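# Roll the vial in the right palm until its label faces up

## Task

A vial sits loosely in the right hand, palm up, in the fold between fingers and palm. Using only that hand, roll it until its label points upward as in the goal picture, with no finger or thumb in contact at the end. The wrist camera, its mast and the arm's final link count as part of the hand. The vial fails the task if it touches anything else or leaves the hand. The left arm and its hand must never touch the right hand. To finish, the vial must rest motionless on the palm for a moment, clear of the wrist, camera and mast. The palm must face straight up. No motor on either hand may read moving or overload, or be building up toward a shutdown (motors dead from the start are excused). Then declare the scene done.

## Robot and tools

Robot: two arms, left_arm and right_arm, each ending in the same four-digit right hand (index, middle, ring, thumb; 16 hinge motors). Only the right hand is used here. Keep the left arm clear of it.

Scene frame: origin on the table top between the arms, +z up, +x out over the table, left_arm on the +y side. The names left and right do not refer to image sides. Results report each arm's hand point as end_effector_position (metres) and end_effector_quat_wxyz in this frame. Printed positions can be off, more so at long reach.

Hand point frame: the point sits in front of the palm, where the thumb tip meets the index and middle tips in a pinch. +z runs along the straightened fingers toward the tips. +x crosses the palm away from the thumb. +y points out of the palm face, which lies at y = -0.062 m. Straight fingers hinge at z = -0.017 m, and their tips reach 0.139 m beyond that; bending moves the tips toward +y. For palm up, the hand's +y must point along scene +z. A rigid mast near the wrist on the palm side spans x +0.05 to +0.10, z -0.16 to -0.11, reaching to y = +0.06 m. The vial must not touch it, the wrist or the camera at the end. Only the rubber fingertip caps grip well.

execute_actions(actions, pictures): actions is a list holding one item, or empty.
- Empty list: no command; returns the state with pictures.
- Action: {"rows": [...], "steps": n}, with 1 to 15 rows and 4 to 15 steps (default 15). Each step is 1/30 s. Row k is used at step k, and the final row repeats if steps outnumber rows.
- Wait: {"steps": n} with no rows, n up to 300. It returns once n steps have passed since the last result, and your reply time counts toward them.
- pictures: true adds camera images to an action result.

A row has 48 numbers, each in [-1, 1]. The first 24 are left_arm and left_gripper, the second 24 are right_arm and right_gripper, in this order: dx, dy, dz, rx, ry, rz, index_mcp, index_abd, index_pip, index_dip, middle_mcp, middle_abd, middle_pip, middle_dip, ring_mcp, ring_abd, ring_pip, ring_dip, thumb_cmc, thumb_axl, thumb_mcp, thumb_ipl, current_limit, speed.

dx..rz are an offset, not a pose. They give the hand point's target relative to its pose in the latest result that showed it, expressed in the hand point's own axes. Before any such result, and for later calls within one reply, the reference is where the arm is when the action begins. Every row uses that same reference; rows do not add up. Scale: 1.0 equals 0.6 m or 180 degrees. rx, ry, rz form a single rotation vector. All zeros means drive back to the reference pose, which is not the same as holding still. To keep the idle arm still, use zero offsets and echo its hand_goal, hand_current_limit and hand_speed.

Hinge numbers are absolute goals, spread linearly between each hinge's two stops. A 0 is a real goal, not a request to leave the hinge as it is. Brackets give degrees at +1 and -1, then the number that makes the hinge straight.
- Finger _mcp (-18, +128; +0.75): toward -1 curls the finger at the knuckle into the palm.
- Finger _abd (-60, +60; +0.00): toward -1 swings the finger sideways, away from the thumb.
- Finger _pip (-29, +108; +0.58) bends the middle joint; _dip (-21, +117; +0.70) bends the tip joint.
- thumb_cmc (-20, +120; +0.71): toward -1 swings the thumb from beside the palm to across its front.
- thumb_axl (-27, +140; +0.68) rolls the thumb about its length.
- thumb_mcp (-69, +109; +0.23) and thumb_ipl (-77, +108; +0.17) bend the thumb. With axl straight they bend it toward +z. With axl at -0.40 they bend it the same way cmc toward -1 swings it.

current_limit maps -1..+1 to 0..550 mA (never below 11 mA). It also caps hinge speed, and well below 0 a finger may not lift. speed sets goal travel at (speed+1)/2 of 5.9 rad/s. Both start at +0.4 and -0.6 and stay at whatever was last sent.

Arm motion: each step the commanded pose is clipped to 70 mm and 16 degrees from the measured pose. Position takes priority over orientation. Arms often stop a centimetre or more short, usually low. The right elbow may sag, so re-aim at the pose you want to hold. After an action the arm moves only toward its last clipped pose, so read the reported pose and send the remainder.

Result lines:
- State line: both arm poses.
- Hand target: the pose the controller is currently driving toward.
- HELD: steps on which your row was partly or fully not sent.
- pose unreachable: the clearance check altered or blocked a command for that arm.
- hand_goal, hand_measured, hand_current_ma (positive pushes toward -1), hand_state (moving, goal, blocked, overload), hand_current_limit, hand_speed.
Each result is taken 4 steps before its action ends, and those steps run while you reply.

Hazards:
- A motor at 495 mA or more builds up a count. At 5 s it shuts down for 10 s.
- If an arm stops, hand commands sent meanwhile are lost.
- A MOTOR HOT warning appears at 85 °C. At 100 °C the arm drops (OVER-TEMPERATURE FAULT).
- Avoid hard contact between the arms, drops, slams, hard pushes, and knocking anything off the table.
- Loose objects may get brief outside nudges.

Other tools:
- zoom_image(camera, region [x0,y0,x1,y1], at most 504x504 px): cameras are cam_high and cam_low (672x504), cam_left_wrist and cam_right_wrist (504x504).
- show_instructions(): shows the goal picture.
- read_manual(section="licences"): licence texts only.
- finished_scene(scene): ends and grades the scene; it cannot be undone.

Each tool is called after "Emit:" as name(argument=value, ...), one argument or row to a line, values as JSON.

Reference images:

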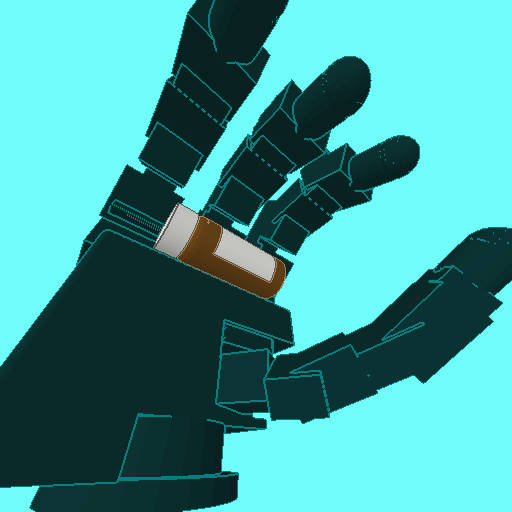

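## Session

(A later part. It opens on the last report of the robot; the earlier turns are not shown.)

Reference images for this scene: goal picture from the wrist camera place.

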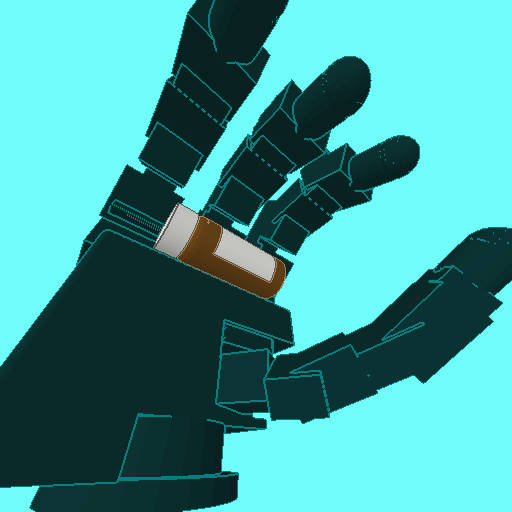

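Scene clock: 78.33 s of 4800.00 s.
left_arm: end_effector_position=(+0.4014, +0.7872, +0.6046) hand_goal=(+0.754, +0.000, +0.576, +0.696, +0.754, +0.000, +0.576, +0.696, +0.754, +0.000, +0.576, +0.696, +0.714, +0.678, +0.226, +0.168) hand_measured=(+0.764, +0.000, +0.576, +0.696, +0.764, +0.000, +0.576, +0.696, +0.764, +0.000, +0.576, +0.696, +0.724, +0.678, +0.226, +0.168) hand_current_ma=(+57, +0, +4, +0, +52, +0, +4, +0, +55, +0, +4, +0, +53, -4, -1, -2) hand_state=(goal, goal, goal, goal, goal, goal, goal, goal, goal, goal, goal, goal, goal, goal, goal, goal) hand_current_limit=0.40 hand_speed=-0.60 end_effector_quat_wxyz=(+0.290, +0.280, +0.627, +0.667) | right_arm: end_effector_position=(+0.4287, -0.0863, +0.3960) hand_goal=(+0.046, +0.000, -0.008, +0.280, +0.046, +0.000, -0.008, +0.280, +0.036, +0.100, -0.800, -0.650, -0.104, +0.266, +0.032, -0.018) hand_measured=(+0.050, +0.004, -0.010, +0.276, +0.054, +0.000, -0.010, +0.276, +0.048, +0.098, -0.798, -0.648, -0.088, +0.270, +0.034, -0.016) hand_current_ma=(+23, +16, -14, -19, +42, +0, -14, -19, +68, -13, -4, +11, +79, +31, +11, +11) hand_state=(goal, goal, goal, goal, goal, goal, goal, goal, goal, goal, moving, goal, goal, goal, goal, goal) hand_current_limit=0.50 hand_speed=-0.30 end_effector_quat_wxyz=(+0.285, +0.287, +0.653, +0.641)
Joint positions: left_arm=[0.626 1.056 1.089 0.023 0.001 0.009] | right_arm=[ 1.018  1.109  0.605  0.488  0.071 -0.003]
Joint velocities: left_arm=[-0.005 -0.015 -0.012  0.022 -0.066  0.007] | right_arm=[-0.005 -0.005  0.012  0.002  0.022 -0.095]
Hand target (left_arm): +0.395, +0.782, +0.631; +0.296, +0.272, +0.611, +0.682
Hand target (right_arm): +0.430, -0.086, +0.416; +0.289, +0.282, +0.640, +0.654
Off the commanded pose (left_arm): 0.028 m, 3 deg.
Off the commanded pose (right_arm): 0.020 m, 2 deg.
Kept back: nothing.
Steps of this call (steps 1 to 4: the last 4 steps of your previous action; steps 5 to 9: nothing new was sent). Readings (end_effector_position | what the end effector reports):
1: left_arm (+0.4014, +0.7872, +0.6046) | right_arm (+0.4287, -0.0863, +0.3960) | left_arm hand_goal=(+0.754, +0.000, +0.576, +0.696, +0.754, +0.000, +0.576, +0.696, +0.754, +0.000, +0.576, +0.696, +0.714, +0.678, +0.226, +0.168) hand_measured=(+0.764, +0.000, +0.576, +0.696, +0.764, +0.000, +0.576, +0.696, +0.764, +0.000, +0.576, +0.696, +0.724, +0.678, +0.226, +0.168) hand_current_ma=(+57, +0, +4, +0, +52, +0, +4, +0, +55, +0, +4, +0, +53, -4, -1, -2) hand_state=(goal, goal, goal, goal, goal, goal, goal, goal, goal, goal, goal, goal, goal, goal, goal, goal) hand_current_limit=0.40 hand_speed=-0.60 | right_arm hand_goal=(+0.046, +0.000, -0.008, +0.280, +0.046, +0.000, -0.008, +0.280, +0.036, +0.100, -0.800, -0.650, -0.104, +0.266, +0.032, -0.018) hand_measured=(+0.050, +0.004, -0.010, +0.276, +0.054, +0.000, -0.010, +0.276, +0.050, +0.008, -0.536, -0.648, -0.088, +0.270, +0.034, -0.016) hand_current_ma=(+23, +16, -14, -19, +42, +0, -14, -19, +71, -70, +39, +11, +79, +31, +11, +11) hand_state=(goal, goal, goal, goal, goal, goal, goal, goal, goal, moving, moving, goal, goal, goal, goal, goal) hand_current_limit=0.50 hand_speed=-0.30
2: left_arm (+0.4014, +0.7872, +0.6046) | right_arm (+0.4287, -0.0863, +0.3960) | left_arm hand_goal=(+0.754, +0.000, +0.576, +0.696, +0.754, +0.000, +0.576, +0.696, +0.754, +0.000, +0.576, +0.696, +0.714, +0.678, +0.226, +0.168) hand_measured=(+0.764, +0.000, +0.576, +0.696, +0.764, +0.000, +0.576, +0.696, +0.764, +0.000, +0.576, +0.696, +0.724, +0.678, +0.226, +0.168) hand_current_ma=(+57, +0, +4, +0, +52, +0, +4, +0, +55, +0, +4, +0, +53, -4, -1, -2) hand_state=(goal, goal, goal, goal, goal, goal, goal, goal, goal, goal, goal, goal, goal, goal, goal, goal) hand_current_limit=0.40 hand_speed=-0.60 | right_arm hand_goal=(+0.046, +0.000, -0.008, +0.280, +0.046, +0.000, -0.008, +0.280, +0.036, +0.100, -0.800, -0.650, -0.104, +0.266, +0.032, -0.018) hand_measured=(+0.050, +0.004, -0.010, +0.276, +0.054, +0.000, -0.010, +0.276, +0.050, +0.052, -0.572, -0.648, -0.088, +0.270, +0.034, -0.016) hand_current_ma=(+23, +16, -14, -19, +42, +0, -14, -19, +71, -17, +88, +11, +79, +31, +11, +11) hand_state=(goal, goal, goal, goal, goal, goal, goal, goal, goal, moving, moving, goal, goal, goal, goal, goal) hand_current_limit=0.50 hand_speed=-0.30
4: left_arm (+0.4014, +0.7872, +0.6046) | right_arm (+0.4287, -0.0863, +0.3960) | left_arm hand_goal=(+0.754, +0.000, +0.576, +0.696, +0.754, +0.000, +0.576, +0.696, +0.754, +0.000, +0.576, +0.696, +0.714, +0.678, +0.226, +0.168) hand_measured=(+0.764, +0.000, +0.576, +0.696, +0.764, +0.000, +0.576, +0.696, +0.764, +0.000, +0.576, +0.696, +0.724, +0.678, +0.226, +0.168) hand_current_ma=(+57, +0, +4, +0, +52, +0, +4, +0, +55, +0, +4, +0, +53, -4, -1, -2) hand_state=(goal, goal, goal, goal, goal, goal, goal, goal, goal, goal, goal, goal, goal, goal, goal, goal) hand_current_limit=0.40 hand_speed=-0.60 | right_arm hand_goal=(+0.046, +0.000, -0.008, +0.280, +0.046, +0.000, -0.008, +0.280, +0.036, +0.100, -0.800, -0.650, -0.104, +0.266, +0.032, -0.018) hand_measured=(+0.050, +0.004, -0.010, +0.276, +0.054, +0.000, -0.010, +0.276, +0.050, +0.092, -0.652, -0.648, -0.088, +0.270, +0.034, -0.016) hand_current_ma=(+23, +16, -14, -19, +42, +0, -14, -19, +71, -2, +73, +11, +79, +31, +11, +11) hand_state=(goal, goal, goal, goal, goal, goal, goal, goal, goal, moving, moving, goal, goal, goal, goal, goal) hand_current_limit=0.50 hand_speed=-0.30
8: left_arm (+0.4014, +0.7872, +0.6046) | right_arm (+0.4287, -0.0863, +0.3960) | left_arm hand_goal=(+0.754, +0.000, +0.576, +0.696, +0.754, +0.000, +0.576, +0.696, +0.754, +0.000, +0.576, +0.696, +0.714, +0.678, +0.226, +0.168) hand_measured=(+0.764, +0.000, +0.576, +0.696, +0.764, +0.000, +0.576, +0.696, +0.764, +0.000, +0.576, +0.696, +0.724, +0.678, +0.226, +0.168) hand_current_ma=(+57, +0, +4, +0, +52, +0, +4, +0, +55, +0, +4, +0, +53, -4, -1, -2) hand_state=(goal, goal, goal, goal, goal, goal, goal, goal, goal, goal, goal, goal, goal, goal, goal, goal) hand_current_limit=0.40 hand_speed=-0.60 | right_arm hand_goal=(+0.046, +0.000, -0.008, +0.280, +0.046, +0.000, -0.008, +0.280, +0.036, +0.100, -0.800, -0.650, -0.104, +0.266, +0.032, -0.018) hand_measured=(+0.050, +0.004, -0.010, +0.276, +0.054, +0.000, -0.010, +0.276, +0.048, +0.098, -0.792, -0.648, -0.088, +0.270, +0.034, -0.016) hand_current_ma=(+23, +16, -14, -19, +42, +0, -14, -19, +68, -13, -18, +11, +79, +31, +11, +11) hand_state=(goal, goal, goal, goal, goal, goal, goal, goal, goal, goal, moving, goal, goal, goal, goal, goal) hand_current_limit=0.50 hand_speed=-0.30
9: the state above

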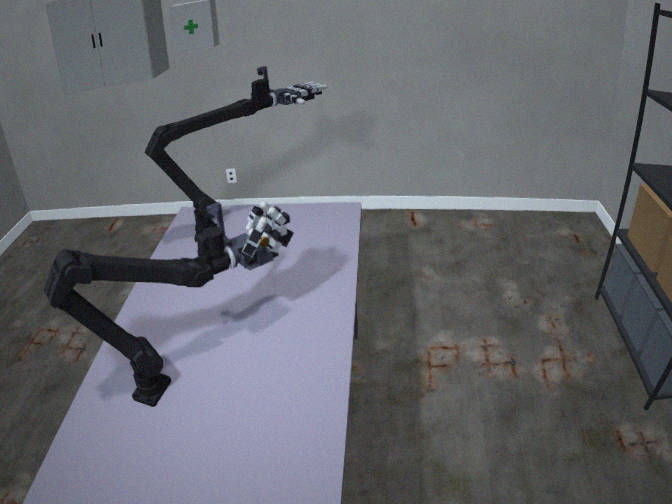

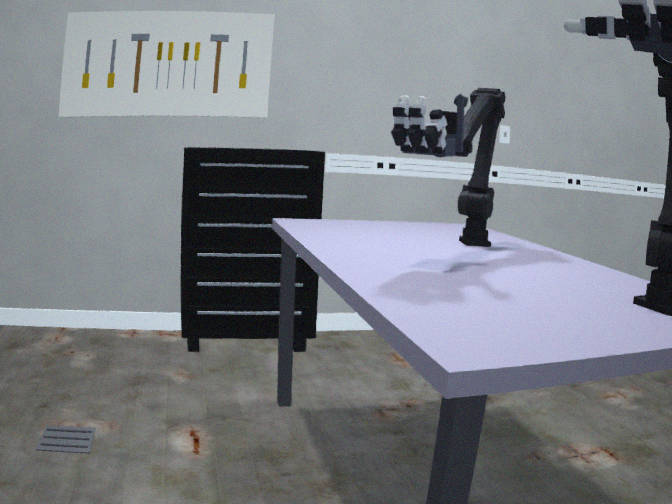

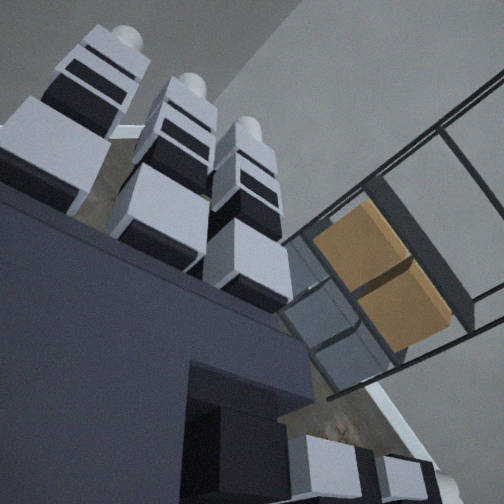

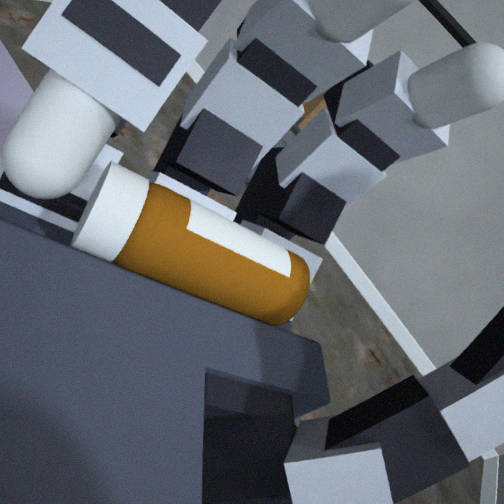

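Emit:
execute_actions(
  actions=[
    {"rows":[[0,0.046,-0.01,-0.016,0,0,0.754,0,0.576,0.696,0.754,0,0.576,0.696,0.754,0,0.576,0.696,0.714,0.678,0.226,0.168,0.4,-0.6,0,0.0333,0.0025,-0.0123,0.0004,0.001,0.046,0,-0.008,0.28,0.046,0,-0.008,0.28,0.035,-0.5,-0.85,-0.65,-0.104,0.266,0.032,-0.018,0.5,-0.5]],"steps":15},
  ],
  pictures=false,
)

Emit:
execute_actions(
  actions=[
    {"steps":8},
  ],
  pictures=true,
)

Scene clock: 79.00 s of 4800.00 s.
left_arm: end_effector_position=(+0.4014, +0.7872, +0.6046) hand_goal=(+0.754, +0.000, +0.576, +0.696, +0.754, +0.000, +0.576, +0.696, +0.754, +0.000, +0.576, +0.696, +0.714, +0.678, +0.226, +0.168) hand_measured=(+0.764, +0.000, +0.576, +0.696, +0.764, +0.000, +0.576, +0.696, +0.764, +0.000, +0.576, +0.696, +0.724, +0.678, +0.226, +0.168) hand_current_ma=(+57, +0, +4, +0, +52, +0, +4, +0, +55, +0, +4, +0, +53, -4, -1, -2) hand_state=(goal, goal, goal, goal, goal, goal, goal, goal, goal, goal, goal, goal, goal, goal, goal, goal) hand_current_limit=0.40 hand_speed=-0.60 end_effector_quat_wxyz=(+0.290, +0.280, +0.627, +0.667) | right_arm: end_effector_position=(+0.4287, -0.0863, +0.3960) hand_goal=(+0.046, +0.000, -0.008, +0.280, +0.046, +0.000, -0.008, +0.280, +0.036, -0.500, -0.850, -0.650, -0.104, +0.266, +0.032, -0.018) hand_measured=(+0.050, +0.004, -0.010, +0.276, +0.054, +0.000, -0.010, +0.276, +0.048, -0.278, -0.850, -0.648, -0.088, +0.270, +0.034, -0.016) hand_current_ma=(+23, +16, -14, -19, +42, +0, -14, -19, +66, +67, +1, +11, +79, +31, +11, +11) hand_state=(goal, goal, goal, goal, goal, goal, goal, goal, goal, moving, goal, goal, goal, goal, goal, goal) hand_current_limit=0.50 hand_speed=-0.50 end_effector_quat_wxyz=(+0.285, +0.287, +0.653, +0.641)
Joint positions: left_arm=[0.626 1.056 1.089 0.023 0.001 0.009] | right_arm=[ 1.018  1.109  0.605  0.488  0.071 -0.003]
Joint velocities: left_arm=[ 0.015 -0.024  0.007 -0.002 -0.007  0.037] | right_arm=[-0.005  0.015  0.002  0.002 -0.022  0.007]
Steps of this call (steps 1 to 9: nothing new was sent; steps 10 to 20: the first 11 steps of this action). Readings (end_effector_position | what the end effector reports):
10: left_arm (+0.4014, +0.7872, +0.6046) | right_arm (+0.4287, -0.0863, +0.3960) | left_arm hand_goal=(+0.754, +0.000, +0.576, +0.696, +0.754, +0.000, +0.576, +0.696, +0.754, +0.000, +0.576, +0.696, +0.714, +0.678, +0.226, +0.168) hand_measured=(+0.764, +0.000, +0.576, +0.696, +0.764, +0.000, +0.576, +0.696, +0.764, +0.000, +0.576, +0.696, +0.724, +0.678, +0.226, +0.168) hand_current_ma=(+57, +0, +4, +0, +52, +0, +4, +0, +55, +0, +4, +0, +53, -4, -1, -2) hand_state=(goal, goal, goal, goal, goal, goal, goal, goal, goal, goal, goal, goal, goal, goal, goal, goal) hand_current_limit=0.40 hand_speed=-0.60 | right_arm hand_goal=(+0.046, +0.000, -0.008, +0.280, +0.046, +0.000, -0.008, +0.280, +0.036, -0.500, -0.850, -0.650, -0.104, +0.266, +0.032, -0.018) hand_measured=(+0.050, +0.004, -0.010, +0.276, +0.054, +0.000, -0.010, +0.276, +0.048, +0.098, -0.800, -0.648, -0.088, +0.270, +0.034, -0.016) hand_current_ma=(+23, +16, -14, -19, +42, +0, -14, -19, +68, -13, +3, +11, +79, +31, +11, +11) hand_state=(goal, goal, goal, goal, goal, goal, goal, goal, goal, moving, moving, goal, goal, goal, goal, goal) hand_current_limit=0.50 hand_speed=-0.50
11: left_arm (+0.4014, +0.7872, +0.6046) | right_arm (+0.4287, -0.0863, +0.3960) | left_arm hand_goal=(+0.754, +0.000, +0.576, +0.696, +0.754, +0.000, +0.576, +0.696, +0.754, +0.000, +0.576, +0.696, +0.714, +0.678, +0.226, +0.168) hand_measured=(+0.764, +0.000, +0.576, +0.696, +0.764, +0.000, +0.576, +0.696, +0.764, +0.000, +0.576, +0.696, +0.724, +0.678, +0.226, +0.168) hand_current_ma=(+57, +0, +4, +0, +52, +0, +4, +0, +55, +0, +4, +0, +53, -4, -1, -2) hand_state=(goal, goal, goal, goal, goal, goal, goal, goal, goal, goal, goal, goal, goal, goal, goal, goal) hand_current_limit=0.40 hand_speed=-0.60 | right_arm hand_goal=(+0.046, +0.000, -0.008, +0.280, +0.046, +0.000, -0.008, +0.280, +0.036, -0.500, -0.850, -0.650, -0.104, +0.266, +0.032, -0.018) hand_measured=(+0.050, +0.004, -0.010, +0.276, +0.054, +0.000, -0.010, +0.276, +0.048, +0.094, -0.802, -0.648, -0.088, +0.270, +0.034, -0.016) hand_current_ma=(+23, +16, -14, -19, +42, +0, -14, -19, +68, +104, +105, +11, +79, +31, +11, +11) hand_state=(goal, goal, goal, goal, goal, goal, goal, goal, goal, moving, moving, goal, goal, goal, goal, goal) hand_current_limit=0.50 hand_speed=-0.50
13: left_arm (+0.4014, +0.7872, +0.6046) | right_arm (+0.4287, -0.0863, +0.3960) | left_arm hand_goal=(+0.754, +0.000, +0.576, +0.696, +0.754, +0.000, +0.576, +0.696, +0.754, +0.000, +0.576, +0.696, +0.714, +0.678, +0.226, +0.168) hand_measured=(+0.764, +0.000, +0.576, +0.696, +0.764, +0.000, +0.576, +0.696, +0.764, +0.000, +0.576, +0.696, +0.724, +0.678, +0.226, +0.168) hand_current_ma=(+57, +0, +4, +0, +52, +0, +4, +0, +55, +0, +4, +0, +53, -4, -1, -2) hand_state=(goal, goal, goal, goal, goal, goal, goal, goal, goal, goal, goal, goal, goal, goal, goal, goal) hand_current_limit=0.40 hand_speed=-0.60 | right_arm hand_goal=(+0.046, +0.000, -0.008, +0.280, +0.046, +0.000, -0.008, +0.280, +0.036, -0.500, -0.850, -0.650, -0.104, +0.266, +0.032, -0.018) hand_measured=(+0.050, +0.004, -0.010, +0.276, +0.054, +0.000, -0.010, +0.276, +0.048, +0.026, -0.842, -0.648, -0.088, +0.270, +0.034, -0.016) hand_current_ma=(+23, +16, -14, -19, +42, +0, -14, -19, +67, +59, -17, +11, +79, +31, +11, +11) hand_state=(goal, goal, goal, goal, goal, goal, goal, goal, goal, moving, moving, goal, goal, goal, goal, goal) hand_current_limit=0.50 hand_speed=-0.50
17: left_arm (+0.4014, +0.7872, +0.6046) | right_arm (+0.4287, -0.0863, +0.3960) | left_arm hand_goal=(+0.754, +0.000, +0.576, +0.696, +0.754, +0.000, +0.576, +0.696, +0.754, +0.000, +0.576, +0.696, +0.714, +0.678, +0.226, +0.168) hand_measured=(+0.764, +0.000, +0.576, +0.696, +0.764, +0.000, +0.576, +0.696, +0.764, +0.000, +0.576, +0.696, +0.724, +0.678, +0.226, +0.168) hand_current_ma=(+57, +0, +4, +0, +52, +0, +4, +0, +55, +0, +4, +0, +53, -4, -1, -2) hand_state=(goal, goal, goal, goal, goal, goal, goal, goal, goal, goal, goal, goal, goal, goal, goal, goal) hand_current_limit=0.40 hand_speed=-0.60 | right_arm hand_goal=(+0.046, +0.000, -0.008, +0.280, +0.046, +0.000, -0.008, +0.280, +0.036, -0.500, -0.850, -0.650, -0.104, +0.266, +0.032, -0.018) hand_measured=(+0.050, +0.004, -0.010, +0.276, +0.054, +0.000, -0.010, +0.276, +0.048, -0.148, -0.850, -0.648, -0.088, +0.270, +0.034, -0.016) hand_current_ma=(+23, +16, -14, -19, +42, +0, -14, -19, +67, +64, +1, +11, +79, +31, +11, +11) hand_state=(goal, goal, goal, goal, goal, goal, goal, goal, goal, moving, goal, goal, goal, goal, goal, goal) hand_current_limit=0.50 hand_speed=-0.50
20: the state above

Scene clock: 79.27 s of 4800.00 s.
left_arm: end_effector_position=(+0.4014, +0.7872, +0.6046) hand_goal=(+0.754, +0.000, +0.576, +0.696, +0.754, +0.000, +0.576, +0.696, +0.754, +0.000, +0.576, +0.696, +0.714, +0.678, +0.226, +0.168) hand_measured=(+0.764, +0.000, +0.576, +0.696, +0.764, +0.000, +0.576, +0.696, +0.764, +0.000, +0.576, +0.696, +0.724, +0.678, +0.226, +0.168) hand_current_ma=(+57, +0, +4, +0, +52, +0, +4, +0, +55, +0, +4, +0, +53, -4, -1, -2) hand_state=(goal, goal, goal, goal, goal, goal, goal, goal, goal, goal, goal, goal, goal, goal, goal, goal) hand_current_limit=0.40 hand_speed=-0.60 end_effector_quat_wxyz=(+0.290, +0.280, +0.627, +0.667) | right_arm: end_effector_position=(+0.4287, -0.0863, +0.3960) hand_goal=(+0.046, +0.000, -0.008, +0.280, +0.046, +0.000, -0.008, +0.280, +0.036, -0.500, -0.850, -0.650, -0.104, +0.266, +0.032, -0.018) hand_measured=(+0.050, +0.004, -0.010, +0.276, +0.054, +0.000, -0.010, +0.276, +0.048, -0.496, -0.850, -0.648, -0.088, +0.270, +0.034, -0.016) hand_current_ma=(+23, +16, -14, -19, +42, +0, -14, -19, +65, +15, +1, +11, +79, +31, +11, +11) hand_state=(goal, goal, goal, goal, goal, goal, goal, goal, goal, moving, goal, goal, goal, goal, goal, goal) hand_current_limit=0.50 hand_speed=-0.50 end_effector_quat_wxyz=(+0.285, +0.287, +0.653, +0.641)
Joint positions: left_arm=[0.626 1.056 1.089 0.023 0.001 0.009] | right_arm=[ 1.018  1.109  0.605  0.488  0.071 -0.003]
Joint velocities: left_arm=[-0.005 -0.024 -0.002 -0.007 -0.022  0.095] | right_arm=[ 0.005  0.005  0.032 -0.007  0.007  0.051]
Hand target (left_arm): +0.395, +0.782, +0.631; +0.296, +0.272, +0.611, +0.682
Hand target (right_arm): +0.430, -0.086, +0.416; +0.289, +0.282, +0.640, +0.654
Off the commanded pose (left_arm): 0.028 m, 3 deg.
Off the commanded pose (right_arm): 0.020 m, 2 deg.
Kept back: nothing.
Steps of this call (steps 1 to 4: the last 4 steps of your previous action; steps 5 to 8: nothing new was sent). Readings (end_effector_position | what the end effector reports):
1: left_arm (+0.4014, +0.7872, +0.6046) | right_arm (+0.4287, -0.0863, +0.3960) | left_arm hand_goal=(+0.754, +0.000, +0.576, +0.696, +0.754, +0.000, +0.576, +0.696, +0.754, +0.000, +0.576, +0.696, +0.714, +0.678, +0.226, +0.168) hand_measured=(+0.764, +0.000, +0.576, +0.696, +0.764, +0.000, +0.576, +0.696, +0.764, +0.000, +0.576, +0.696, +0.724, +0.678, +0.226, +0.168) hand_current_ma=(+57, +0, +4, +0, +52, +0, +4, +0, +55, +0, +4, +0, +53, -4, -1, -2) hand_state=(goal, goal, goal, goal, goal, goal, goal, goal, goal, goal, goal, goal, goal, goal, goal, goal) hand_current_limit=0.40 hand_speed=-0.60 | right_arm hand_goal=(+0.046, +0.000, -0.008, +0.280, +0.046, +0.000, -0.008, +0.280, +0.036, -0.500, -0.850, -0.650, -0.104, +0.266, +0.032, -0.018) hand_measured=(+0.050, +0.004, -0.010, +0.276, +0.054, +0.000, -0.010, +0.276, +0.048, -0.322, -0.850, -0.648, -0.088, +0.270, +0.034, -0.016) hand_current_ma=(+23, +16, -14, -19, +42, +0, -14, -19, +65, +66, +1, +11, +79, +31, +11, +11) hand_state=(goal, goal, goal, goal, goal, goal, goal, goal, goal, moving, goal, goal, goal, goal, goal, goal) hand_current_limit=0.50 hand_speed=-0.50
2: left_arm (+0.4014, +0.7872, +0.6046) | right_arm (+0.4287, -0.0863, +0.3960) | left_arm hand_goal=(+0.754, +0.000, +0.576, +0.696, +0.754, +0.000, +0.576, +0.696, +0.754, +0.000, +0.576, +0.696, +0.714, +0.678, +0.226, +0.168) hand_measured=(+0.764, +0.000, +0.576, +0.696, +0.764, +0.000, +0.576, +0.696, +0.764, +0.000, +0.576, +0.696, +0.724, +0.678, +0.226, +0.168) hand_current_ma=(+57, +0, +4, +0, +52, +0, +4, +0, +55, +0, +4, +0, +53, -4, -1, -2) hand_state=(goal, goal, goal, goal, goal, goal, goal, goal, goal, goal, goal, goal, goal, goal, goal, goal) hand_current_limit=0.40 hand_speed=-0.60 | right_arm hand_goal=(+0.046, +0.000, -0.008, +0.280, +0.046, +0.000, -0.008, +0.280, +0.036, -0.500, -0.850, -0.650, -0.104, +0.266, +0.032, -0.018) hand_measured=(+0.050, +0.004, -0.010, +0.276, +0.054, +0.000, -0.010, +0.276, +0.048, -0.366, -0.850, -0.648, -0.088, +0.270, +0.034, -0.016) hand_current_ma=(+23, +16, -14, -19, +42, +0, -14, -19, +66, +67, +1, +11, +79, +31, +11, +11) hand_state=(goal, goal, goal, goal, goal, goal, goal, goal, goal, moving, goal, goal, goal, goal, goal, goal) hand_current_limit=0.50 hand_speed=-0.50
4: left_arm (+0.4014, +0.7872, +0.6046) | right_arm (+0.4287, -0.0863, +0.3960) | left_arm hand_goal=(+0.754, +0.000, +0.576, +0.696, +0.754, +0.000, +0.576, +0.696, +0.754, +0.000, +0.576, +0.696, +0.714, +0.678, +0.226, +0.168) hand_measured=(+0.764, +0.000, +0.576, +0.696, +0.764, +0.000, +0.576, +0.696, +0.764, +0.000, +0.576, +0.696, +0.724, +0.678, +0.226, +0.168) hand_current_ma=(+57, +0, +4, +0, +52, +0, +4, +0, +55, +0, +4, +0, +53, -4, -1, -2) hand_state=(goal, goal, goal, goal, goal, goal, goal, goal, goal, goal, goal, goal, goal, goal, goal, goal) hand_current_limit=0.40 hand_speed=-0.60 | right_arm hand_goal=(+0.046, +0.000, -0.008, +0.280, +0.046, +0.000, -0.008, +0.280, +0.036, -0.500, -0.850, -0.650, -0.104, +0.266, +0.032, -0.018) hand_measured=(+0.050, +0.004, -0.010, +0.276, +0.054, +0.000, -0.010, +0.276, +0.048, -0.454, -0.850, -0.648, -0.088, +0.270, +0.034, -0.016) hand_current_ma=(+23, +16, -14, -19, +42, +0, -14, -19, +65, +20, +1, +11, +79, +31, +11, +11) hand_state=(goal, goal, goal, goal, goal, goal, goal, goal, goal, moving, goal, goal, goal, goal, goal, goal) hand_current_limit=0.50 hand_speed=-0.50
8: the state above

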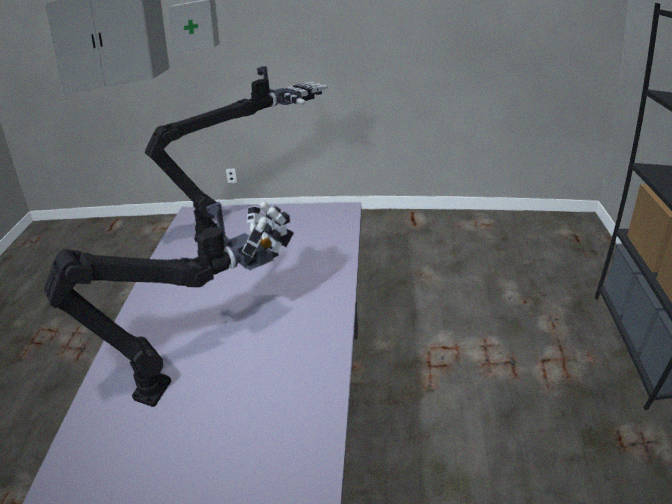

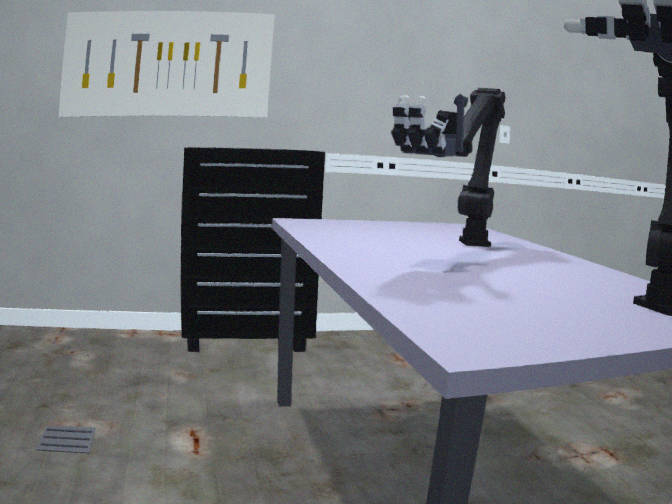

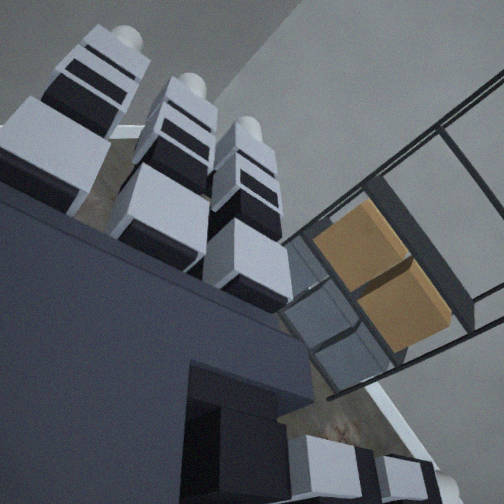

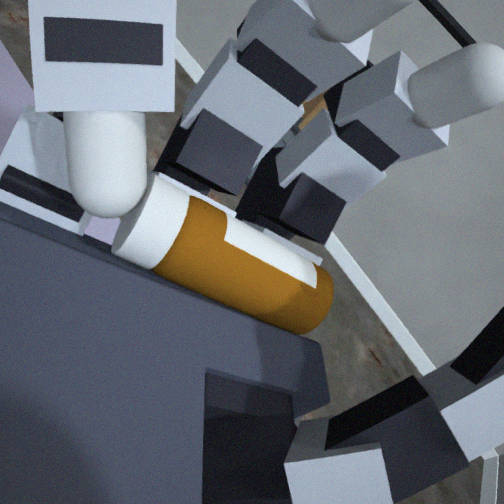

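Emit:
execute_actions(
  actions=[
    {"rows":[[0,0.046,-0.01,-0.016,0,0,0.754,0,0.576,0.696,0.754,0,0.576,0.696,0.754,0,0.576,0.696,0.714,0.678,0.226,0.168,0.4,-0.6,0,0.0333,0.0025,-0.0123,0.0004,0.001,0.046,0,-0.008,0.28,0.046,0.1,-0.008,-0.6,0.035,0,-0.85,-0.65,-0.104,0.266,0.032,-0.018,0.75,-0.25],[0,0.046,-0.01,-0.016,0,0,0.754,0,0.576,0.696,0.754,0,0.576,0.696,0.754,0,0.576,0.696,0.714,0.678,0.226,0.168,0.4,-0.6,0,0.0333,0.0025,-0.0123,0.0004,0.001,0.046,0,-0.008,0.28,0.046,0.1,-0.008,-0.6,0.035,0,-0.85,-0.65,-0.104,0.266,0.032,-0.018,0.75,-0.25],[0,0.046,-0.01,-0.016,0,0,0.754,0,0.576,0.696,0.754,0,0.576,0.696,0.754,0,0.576,0.696,0.714,0.678,0.226,0.168,0.4,-0.6,0,0.0333,0.0025,-0.0123,0.0004,0.001,0.046,0,-0.008,0.28,0.046,0.1,-0.008,-0.6,0.035,0,-0.85,-0.65,-0.104,0.266,0.032,-0.018,0.75,-0.25],[0,0.046,-0.01,-0.016,0,0,0.754,0,0.576,0.696,0.754,0,0.576,0.696,0.754,0,0.576,0.696,0.714,0.678,0.226,0.168,0.4,-0.6,0,0.0333,0.0025,-0.0123,0.0004,0.001,0.046,0,-0.008,0.28,0.046,0.1,-0.008,-0.6,0.046,0,-0.008,-0.65,-0.104,0.266,0.032,-0.018,0.75,-0.25],[0,0.046,-0.01,-0.016,0,0,0.754,0,0.576,0.696,0.754,0,0.576,0.696,0.754,0,0.576,0.696,0.714,0.678,0.226,0.168,0.4,-0.6,0,0.0333,0.0025,-0.0123,0.0004,0.001,0.046,0,-0.008,0.28,0.046,0.1,-0.008,-0.6,0.046,0,-0.008,-0.65,-0.104,0.266,0.032,-0.018,0.75,-0.25],[0,0.046,-0.01,-0.016,0,0,0.754,0,0.576,0.696,0.754,0,0.576,0.696,0.754,0,0.576,0.696,0.714,0.678,0.226,0.168,0.4,-0.6,0,0.0333,0.0025,-0.0123,0.0004,0.001,0.046,0,-0.008,0.28,0.035,0.1,-0.5,-0.6,0.046,0,-0.008,-0.65,-0.104,0.266,0.032,-0.018,0.75,-0.25],[0,0.046,-0.01,-0.016,0,0,0.754,0,0.576,0.696,0.754,0,0.576,0.696,0.754,0,0.576,0.696,0.714,0.678,0.226,0.168,0.4,-0.6,0,0.0333,0.0025,-0.0123,0.0004,0.001,0.046,0,-0.008,0.28,0.035,0.1,-0.5,-0.6,0.046,0,-0.008,0.28,-0.104,0.266,0.032,-0.018,0.75,-0.25]],"steps":15},
  ],
  pictures=false,
)

Emit:
execute_actions(
  actions=[
    {"steps":10},
  ],
  pictures=true,
)

Scene clock: 80.37 s of 4800.00 s.
left_arm: end_effector_position=(+0.4014, +0.7872, +0.6046) hand_goal=(+0.754, +0.000, +0.576, +0.696, +0.754, +0.000, +0.576, +0.696, +0.754, +0.000, +0.576, +0.696, +0.714, +0.678, +0.226, +0.168) hand_measured=(+0.764, +0.000, +0.576, +0.696, +0.764, +0.000, +0.576, +0.696, +0.764, +0.000, +0.576, +0.696, +0.724, +0.678, +0.226, +0.168) hand_current_ma=(+57, +0, +4, +0, +52, +0, +4, +0, +55, +0, +4, +0, +53, -4, -1, -2) hand_state=(goal, goal, goal, goal, goal, goal, goal, goal, goal, goal, goal, goal, goal, goal, goal, goal) hand_current_limit=0.40 hand_speed=-0.60 end_effector_quat_wxyz=(+0.290, +0.280, +0.627, +0.667) | right_arm: end_effector_position=(+0.4287, -0.0863, +0.3960) hand_goal=(+0.046, +0.000, -0.008, +0.280, +0.036, +0.100, -0.500, -0.600, +0.046, +0.000, -0.008, +0.280, -0.104, +0.266, +0.032, -0.018) hand_measured=(+0.050, +0.004, -0.010, +0.276, +0.050, +0.098, -0.184, -0.130, +0.050, -0.048, -0.596, -0.528, -0.088, +0.270, +0.034, -0.016) hand_current_ma=(+23, +16, -14, -19, +79, -13, +75, +76, +17, -4, -100, -55, +79, +31, +11, +11) hand_state=(goal, goal, goal, goal, goal, goal, moving, moving, goal, moving, moving, moving, goal, goal, goal, goal) hand_current_limit=0.75 hand_speed=-0.25 end_effector_quat_wxyz=(+0.285, +0.287, +0.653, +0.641)
Joint positions: left_arm=[0.626 1.056 1.089 0.023 0.001 0.009] | right_arm=[ 1.018  1.109  0.605  0.488  0.071 -0.003]
Joint velocities: left_arm=[ 0.005 -0.005 -0.032 -0.007 -0.037  0.022] | right_arm=[-0.005 -0.015 -0.007 -0.007 -0.037  0.037]
Steps of this call (steps 1 to 22: nothing new was sent; steps 23 to 33: the first 11 steps of this action). Readings (end_effector_position | what the end effector reports):
23: left_arm (+0.4014, +0.7872, +0.6046) | right_arm (+0.4287, -0.0863, +0.3960) | left_arm hand_goal=(+0.754, +0.000, +0.576, +0.696, +0.754, +0.000, +0.576, +0.696, +0.754, +0.000, +0.576, +0.696, +0.714, +0.678, +0.226, +0.168) hand_measured=(+0.764, +0.000, +0.576, +0.696, +0.764, +0.000, +0.576, +0.696, +0.764, +0.000, +0.576, +0.696, +0.724, +0.678, +0.226, +0.168) hand_current_ma=(+57, +0, +4, +0, +52, +0, +4, +0, +55, +0, +4, +0, +53, -4, -1, -2) hand_state=(goal, goal, goal, goal, goal, goal, goal, goal, goal, goal, goal, goal, goal, goal, goal, goal) hand_current_limit=0.40 hand_speed=-0.60 | right_arm hand_goal=(+0.046, +0.000, -0.008, +0.280, +0.046, +0.100, -0.008, -0.600, +0.036, +0.000, -0.850, -0.650, -0.104, +0.266, +0.032, -0.018) hand_measured=(+0.050, +0.004, -0.010, +0.276, +0.054, +0.000, -0.010, +0.276, +0.048, -0.496, -0.850, -0.648, -0.088, +0.270, +0.034, -0.016) hand_current_ma=(+23, +16, -14, -19, +42, +0, -14, -19, +65, +17, +1, +11, +79, +31, +11, +11) hand_state=(goal, goal, goal, goal, goal, moving, goal, moving, goal, moving, goal, goal, goal, goal, goal, goal) hand_current_limit=0.75 hand_speed=-0.25
24: left_arm (+0.4014, +0.7872, +0.6046) | right_arm (+0.4287, -0.0863, +0.3960) | left_arm hand_goal=(+0.754, +0.000, +0.576, +0.696, +0.754, +0.000, +0.576, +0.696, +0.754, +0.000, +0.576, +0.696, +0.714, +0.678, +0.226, +0.168) hand_measured=(+0.764, +0.000, +0.576, +0.696, +0.764, +0.000, +0.576, +0.696, +0.764, +0.000, +0.576, +0.696, +0.724, +0.678, +0.226, +0.168) hand_current_ma=(+57, +0, +4, +0, +52, +0, +4, +0, +55, +0, +4, +0, +53, -4, -1, -2) hand_state=(goal, goal, goal, goal, goal, goal, goal, goal, goal, goal, goal, goal, goal, goal, goal, goal) hand_current_limit=0.40 hand_speed=-0.60 | right_arm hand_goal=(+0.046, +0.000, -0.008, +0.280, +0.046, +0.100, -0.008, -0.600, +0.036, +0.000, -0.850, -0.650, -0.104, +0.266, +0.032, -0.018) hand_measured=(+0.050, +0.004, -0.010, +0.276, +0.054, +0.004, -0.010, +0.272, +0.048, -0.492, -0.850, -0.648, -0.088, +0.270, +0.034, -0.016) hand_current_ma=(+23, +16, -14, -19, +42, -165, -13, +155, +65, -153, +1, +11, +79, +31, +11, +11) hand_state=(goal, goal, goal, goal, goal, moving, goal, moving, goal, moving, goal, goal, goal, goal, goal, goal) hand_current_limit=0.75 hand_speed=-0.25
26: left_arm (+0.4014, +0.7872, +0.6046) | right_arm (+0.4287, -0.0863, +0.3960) | left_arm hand_goal=(+0.754, +0.000, +0.576, +0.696, +0.754, +0.000, +0.576, +0.696, +0.754, +0.000, +0.576, +0.696, +0.714, +0.678, +0.226, +0.168) hand_measured=(+0.764, +0.000, +0.576, +0.696, +0.764, +0.000, +0.576, +0.696, +0.764, +0.000, +0.576, +0.696, +0.724, +0.678, +0.226, +0.168) hand_current_ma=(+57, +0, +4, +0, +52, +0, +4, +0, +55, +0, +4, +0, +53, -4, -1, -2) hand_state=(goal, goal, goal, goal, goal, goal, goal, goal, goal, goal, goal, goal, goal, goal, goal, goal) hand_current_limit=0.40 hand_speed=-0.60 | right_arm hand_goal=(+0.046, +0.000, -0.008, +0.280, +0.046, +0.100, -0.008, -0.600, +0.046, +0.000, -0.008, -0.650, -0.104, +0.266, +0.032, -0.018) hand_measured=(+0.050, +0.004, -0.010, +0.276, +0.054, +0.078, -0.010, +0.196, +0.048, -0.408, -0.850, -0.648, -0.088, +0.270, +0.034, -0.016) hand_current_ma=(+23, +16, -14, -19, +42, +25, -13, +89, +65, -92, +1, +11, +79, +31, +11, +11) hand_state=(goal, goal, goal, goal, goal, moving, goal, moving, moving, moving, moving, goal, goal, goal, goal, goal) hand_current_limit=0.75 hand_speed=-0.25
30: left_arm (+0.4014, +0.7872, +0.6046) | right_arm (+0.4287, -0.0863, +0.3960) | left_arm hand_goal=(+0.754, +0.000, +0.576, +0.696, +0.754, +0.000, +0.576, +0.696, +0.754, +0.000, +0.576, +0.696, +0.714, +0.678, +0.226, +0.168) hand_measured=(+0.764, +0.000, +0.576, +0.696, +0.764, +0.000, +0.576, +0.696, +0.764, +0.000, +0.576, +0.696, +0.724, +0.678, +0.226, +0.168) hand_current_ma=(+57, +0, +4, +0, +52, +0, +4, +0, +55, +0, +4, +0, +53, -4, -1, -2) hand_state=(goal, goal, goal, goal, goal, goal, goal, goal, goal, goal, goal, goal, goal, goal, goal, goal) hand_current_limit=0.40 hand_speed=-0.60 | right_arm hand_goal=(+0.046, +0.000, -0.008, +0.280, +0.036, +0.100, -0.500, -0.600, +0.046, +0.000, -0.008, +0.280, -0.104, +0.266, +0.032, -0.018) hand_measured=(+0.050, +0.004, -0.010, +0.276, +0.052, +0.098, -0.050, +0.010, +0.050, -0.202, -0.730, -0.644, -0.088, +0.270, +0.034, -0.016) hand_current_ma=(+23, +16, -14, -19, +80, -13, +68, +79, +17, -77, -94, -156, +79, +31, +11, +11) hand_state=(goal, goal, goal, goal, moving, goal, moving, moving, goal, moving, moving, moving, goal, goal, goal, goal) hand_current_limit=0.75 hand_speed=-0.25
33: the state above

Scene clock: 80.70 s of 4800.00 s.
left_arm: end_effector_position=(+0.4014, +0.7872, +0.6046) hand_goal=(+0.754, +0.000, +0.576, +0.696, +0.754, +0.000, +0.576, +0.696, +0.754, +0.000, +0.576, +0.696, +0.714, +0.678, +0.226, +0.168) hand_measured=(+0.764, +0.000, +0.576, +0.696, +0.764, +0.000, +0.576, +0.696, +0.764, +0.000, +0.576, +0.696, +0.724, +0.678, +0.226, +0.168) hand_current_ma=(+57, +0, +4, +0, +52, +0, +4, +0, +55, +0, +4, +0, +53, -4, -1, -2) hand_state=(goal, goal, goal, goal, goal, goal, goal, goal, goal, goal, goal, goal, goal, goal, goal, goal) hand_current_limit=0.40 hand_speed=-0.60 end_effector_quat_wxyz=(+0.290, +0.280, +0.627, +0.667) | right_arm: end_effector_position=(+0.4287, -0.0863, +0.3960) hand_goal=(+0.046, +0.000, -0.008, +0.280, +0.036, +0.100, -0.500, -0.600, +0.046, +0.000, -0.008, +0.280, -0.104, +0.266, +0.032, -0.018) hand_measured=(+0.050, +0.004, -0.010, +0.276, +0.048, +0.098, -0.498, -0.582, +0.050, -0.002, -0.140, -0.098, -0.088, +0.270, +0.034, -0.016) hand_current_ma=(+23, +16, -14, -19, +67, -13, +4, -23, +20, -14, -85, -71, +79, +31, +11, +11) hand_state=(goal, goal, goal, goal, goal, goal, goal, moving, goal, goal, moving, moving, goal, goal, goal, goal) hand_current_limit=0.75 hand_speed=-0.25 end_effector_quat_wxyz=(+0.285, +0.287, +0.653, +0.641)
Joint positions: left_arm=[0.626 1.056 1.089 0.023 0.001 0.009] | right_arm=[ 1.018  1.109  0.605  0.488  0.071 -0.003]
Joint velocities: left_arm=[ 0.005 -0.005  0.002 -0.002 -0.022  0.022] | right_arm=[-0.015  0.005  0.007  0.002  0.022  0.007]
Hand target (left_arm): +0.395, +0.782, +0.631; +0.296, +0.272, +0.611, +0.682
Hand target (right_arm): +0.430, -0.086, +0.416; +0.289, +0.282, +0.640, +0.654
Off the commanded pose (left_arm): 0.028 m, 3 deg.
Off the commanded pose (right_arm): 0.020 m, 2 deg.
Kept back: nothing.
Steps of this call (steps 1 to 4: the last 4 steps of your previous action; steps 5 to 10: nothing new was sent). Readings (end_effector_position | what the end effector reports):
1: left_arm (+0.4014, +0.7872, +0.6046) | right_arm (+0.4287, -0.0863, +0.3960) | left_arm hand_goal=(+0.754, +0.000, +0.576, +0.696, +0.754, +0.000, +0.576, +0.696, +0.754, +0.000, +0.576, +0.696, +0.714, +0.678, +0.226, +0.168) hand_measured=(+0.764, +0.000, +0.576, +0.696, +0.764, +0.000, +0.576, +0.696, +0.764, +0.000, +0.576, +0.696, +0.724, +0.678, +0.226, +0.168) hand_current_ma=(+57, +0, +4, +0, +52, +0, +4, +0, +55, +0, +4, +0, +53, -4, -1, -2) hand_state=(goal, goal, goal, goal, goal, goal, goal, goal, goal, goal, goal, goal, goal, goal, goal, goal) hand_current_limit=0.40 hand_speed=-0.60 | right_arm hand_goal=(+0.046, +0.000, -0.008, +0.280, +0.036, +0.100, -0.500, -0.600, +0.046, +0.000, -0.008, +0.280, -0.104, +0.266, +0.032, -0.018) hand_measured=(+0.050, +0.004, -0.010, +0.276, +0.050, +0.098, -0.232, -0.178, +0.050, -0.018, -0.550, -0.486, -0.088, +0.270, +0.034, -0.016) hand_current_ma=(+23, +16, -14, -19, +77, -13, +64, +77, +17, +18, -95, -86, +79, +31, +11, +11) hand_state=(goal, goal, goal, goal, goal, goal, moving, moving, goal, moving, moving, moving, goal, goal, goal, goal) hand_current_limit=0.75 hand_speed=-0.25
2: left_arm (+0.4014, +0.7872, +0.6046) | right_arm (+0.4287, -0.0863, +0.3960) | left_arm hand_goal=(+0.754, +0.000, +0.576, +0.696, +0.754, +0.000, +0.576, +0.696, +0.754, +0.000, +0.576, +0.696, +0.714, +0.678, +0.226, +0.168) hand_measured=(+0.764, +0.000, +0.576, +0.696, +0.764, +0.000, +0.576, +0.696, +0.764, +0.000, +0.576, +0.696, +0.724, +0.678, +0.226, +0.168) hand_current_ma=(+57, +0, +4, +0, +52, +0, +4, +0, +55, +0, +4, +0, +53, -4, -1, -2) hand_state=(goal, goal, goal, goal, goal, goal, goal, goal, goal, goal, goal, goal, goal, goal, goal, goal) hand_current_limit=0.40 hand_speed=-0.60 | right_arm hand_goal=(+0.046, +0.000, -0.008, +0.280, +0.036, +0.100, -0.500, -0.600, +0.046, +0.000, -0.008, +0.280, -0.104, +0.266, +0.032, -0.018) hand_measured=(+0.050, +0.004, -0.010, +0.276, +0.050, +0.098, -0.280, -0.224, +0.050, -0.008, -0.506, -0.442, -0.088, +0.270, +0.034, -0.016) hand_current_ma=(+23, +16, -14, -19, +76, -13, +71, +76, +17, -3, -97, -62, +79, +31, +11, +11) hand_state=(goal, goal, goal, goal, goal, goal, moving, moving, goal, moving, moving, moving, goal, goal, goal, goal) hand_current_limit=0.75 hand_speed=-0.25
4: left_arm (+0.4014, +0.7872, +0.6046) | right_arm (+0.4287, -0.0863, +0.3960) | left_arm hand_goal=(+0.754, +0.000, +0.576, +0.696, +0.754, +0.000, +0.576, +0.696, +0.754, +0.000, +0.576, +0.696, +0.714, +0.678, +0.226, +0.168) hand_measured=(+0.764, +0.000, +0.576, +0.696, +0.764, +0.000, +0.576, +0.696, +0.764, +0.000, +0.576, +0.696, +0.724, +0.678, +0.226, +0.168) hand_current_ma=(+57, +0, +4, +0, +52, +0, +4, +0, +55, +0, +4, +0, +53, -4, -1, -2) hand_state=(goal, goal, goal, goal, goal, goal, goal, goal, goal, goal, goal, goal, goal, goal, goal, goal) hand_current_limit=0.40 hand_speed=-0.60 | right_arm hand_goal=(+0.046, +0.000, -0.008, +0.280, +0.036, +0.100, -0.500, -0.600, +0.046, +0.000, -0.008, +0.280, -0.104, +0.266, +0.032, -0.018) hand_measured=(+0.050, +0.004, -0.010, +0.276, +0.050, +0.098, -0.376, -0.320, +0.050, -0.004, -0.416, -0.356, -0.088, +0.270, +0.034, -0.016) hand_current_ma=(+23, +16, -14, -19, +72, -13, +68, +76, +17, -13, -95, -66, +79, +31, +11, +11) hand_state=(goal, goal, goal, goal, goal, goal, moving, moving, goal, moving, moving, moving, goal, goal, goal, goal) hand_current_limit=0.75 hand_speed=-0.25
8: left_arm (+0.4014, +0.7872, +0.6046) | right_arm (+0.4287, -0.0863, +0.3960) | left_arm hand_goal=(+0.754, +0.000, +0.576, +0.696, +0.754, +0.000, +0.576, +0.696, +0.754, +0.000, +0.576, +0.696, +0.714, +0.678, +0.226, +0.168) hand_measured=(+0.764, +0.000, +0.576, +0.696, +0.764, +0.000, +0.576, +0.696, +0.764, +0.000, +0.576, +0.696, +0.724, +0.678, +0.226, +0.168) hand_current_ma=(+57, +0, +4, +0, +52, +0, +4, +0, +55, +0, +4, +0, +53, -4, -1, -2) hand_state=(goal, goal, goal, goal, goal, goal, goal, goal, goal, goal, goal, goal, goal, goal, goal, goal) hand_current_limit=0.40 hand_speed=-0.60 | right_arm hand_goal=(+0.046, +0.000, -0.008, +0.280, +0.036, +0.100, -0.500, -0.600, +0.046, +0.000, -0.008, +0.280, -0.104, +0.266, +0.032, -0.018) hand_measured=(+0.050, +0.004, -0.010, +0.276, +0.048, +0.098, -0.496, -0.508, +0.050, -0.002, -0.232, -0.184, -0.088, +0.270, +0.034, -0.016) hand_current_ma=(+23, +16, -14, -19, +67, -13, -3, +77, +18, -14, -89, -70, +79, +31, +11, +11) hand_state=(goal, goal, goal, goal, goal, goal, moving, moving, goal, goal, moving, moving, goal, goal, goal, goal) hand_current_limit=0.75 hand_speed=-0.25
10: the state above

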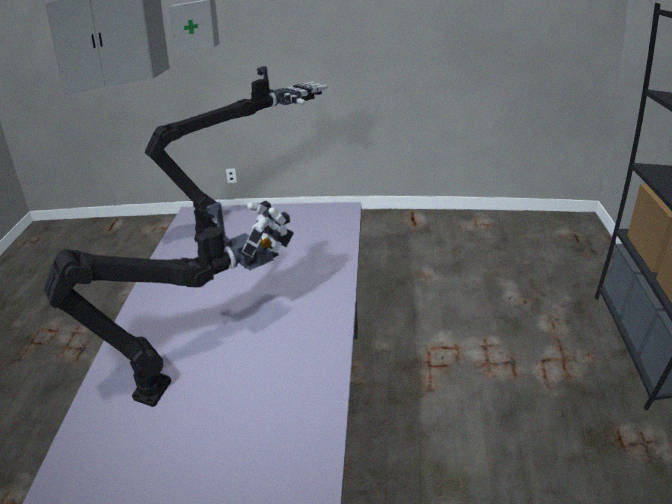

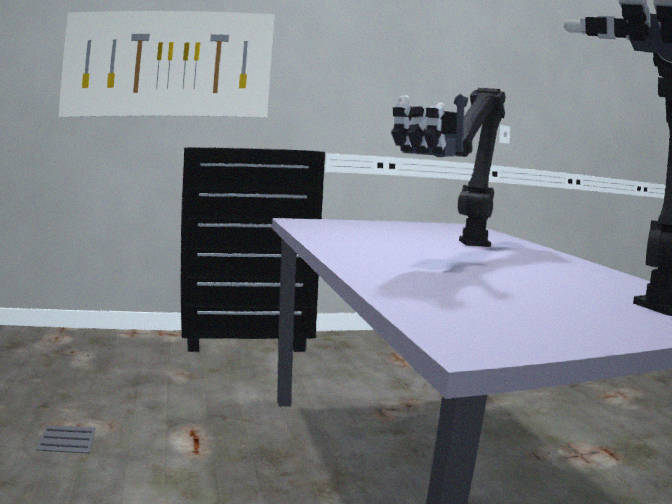

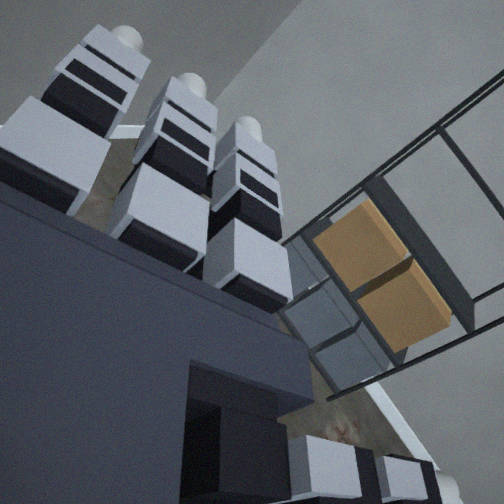

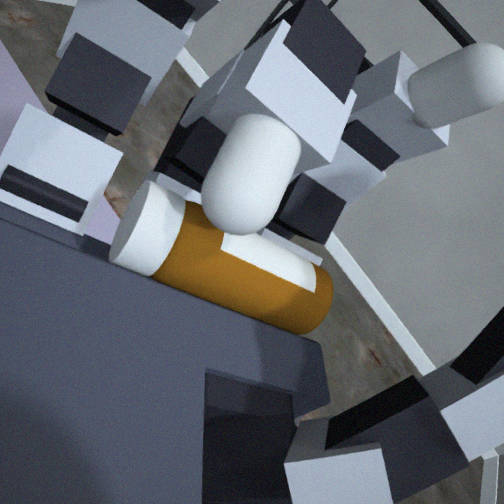

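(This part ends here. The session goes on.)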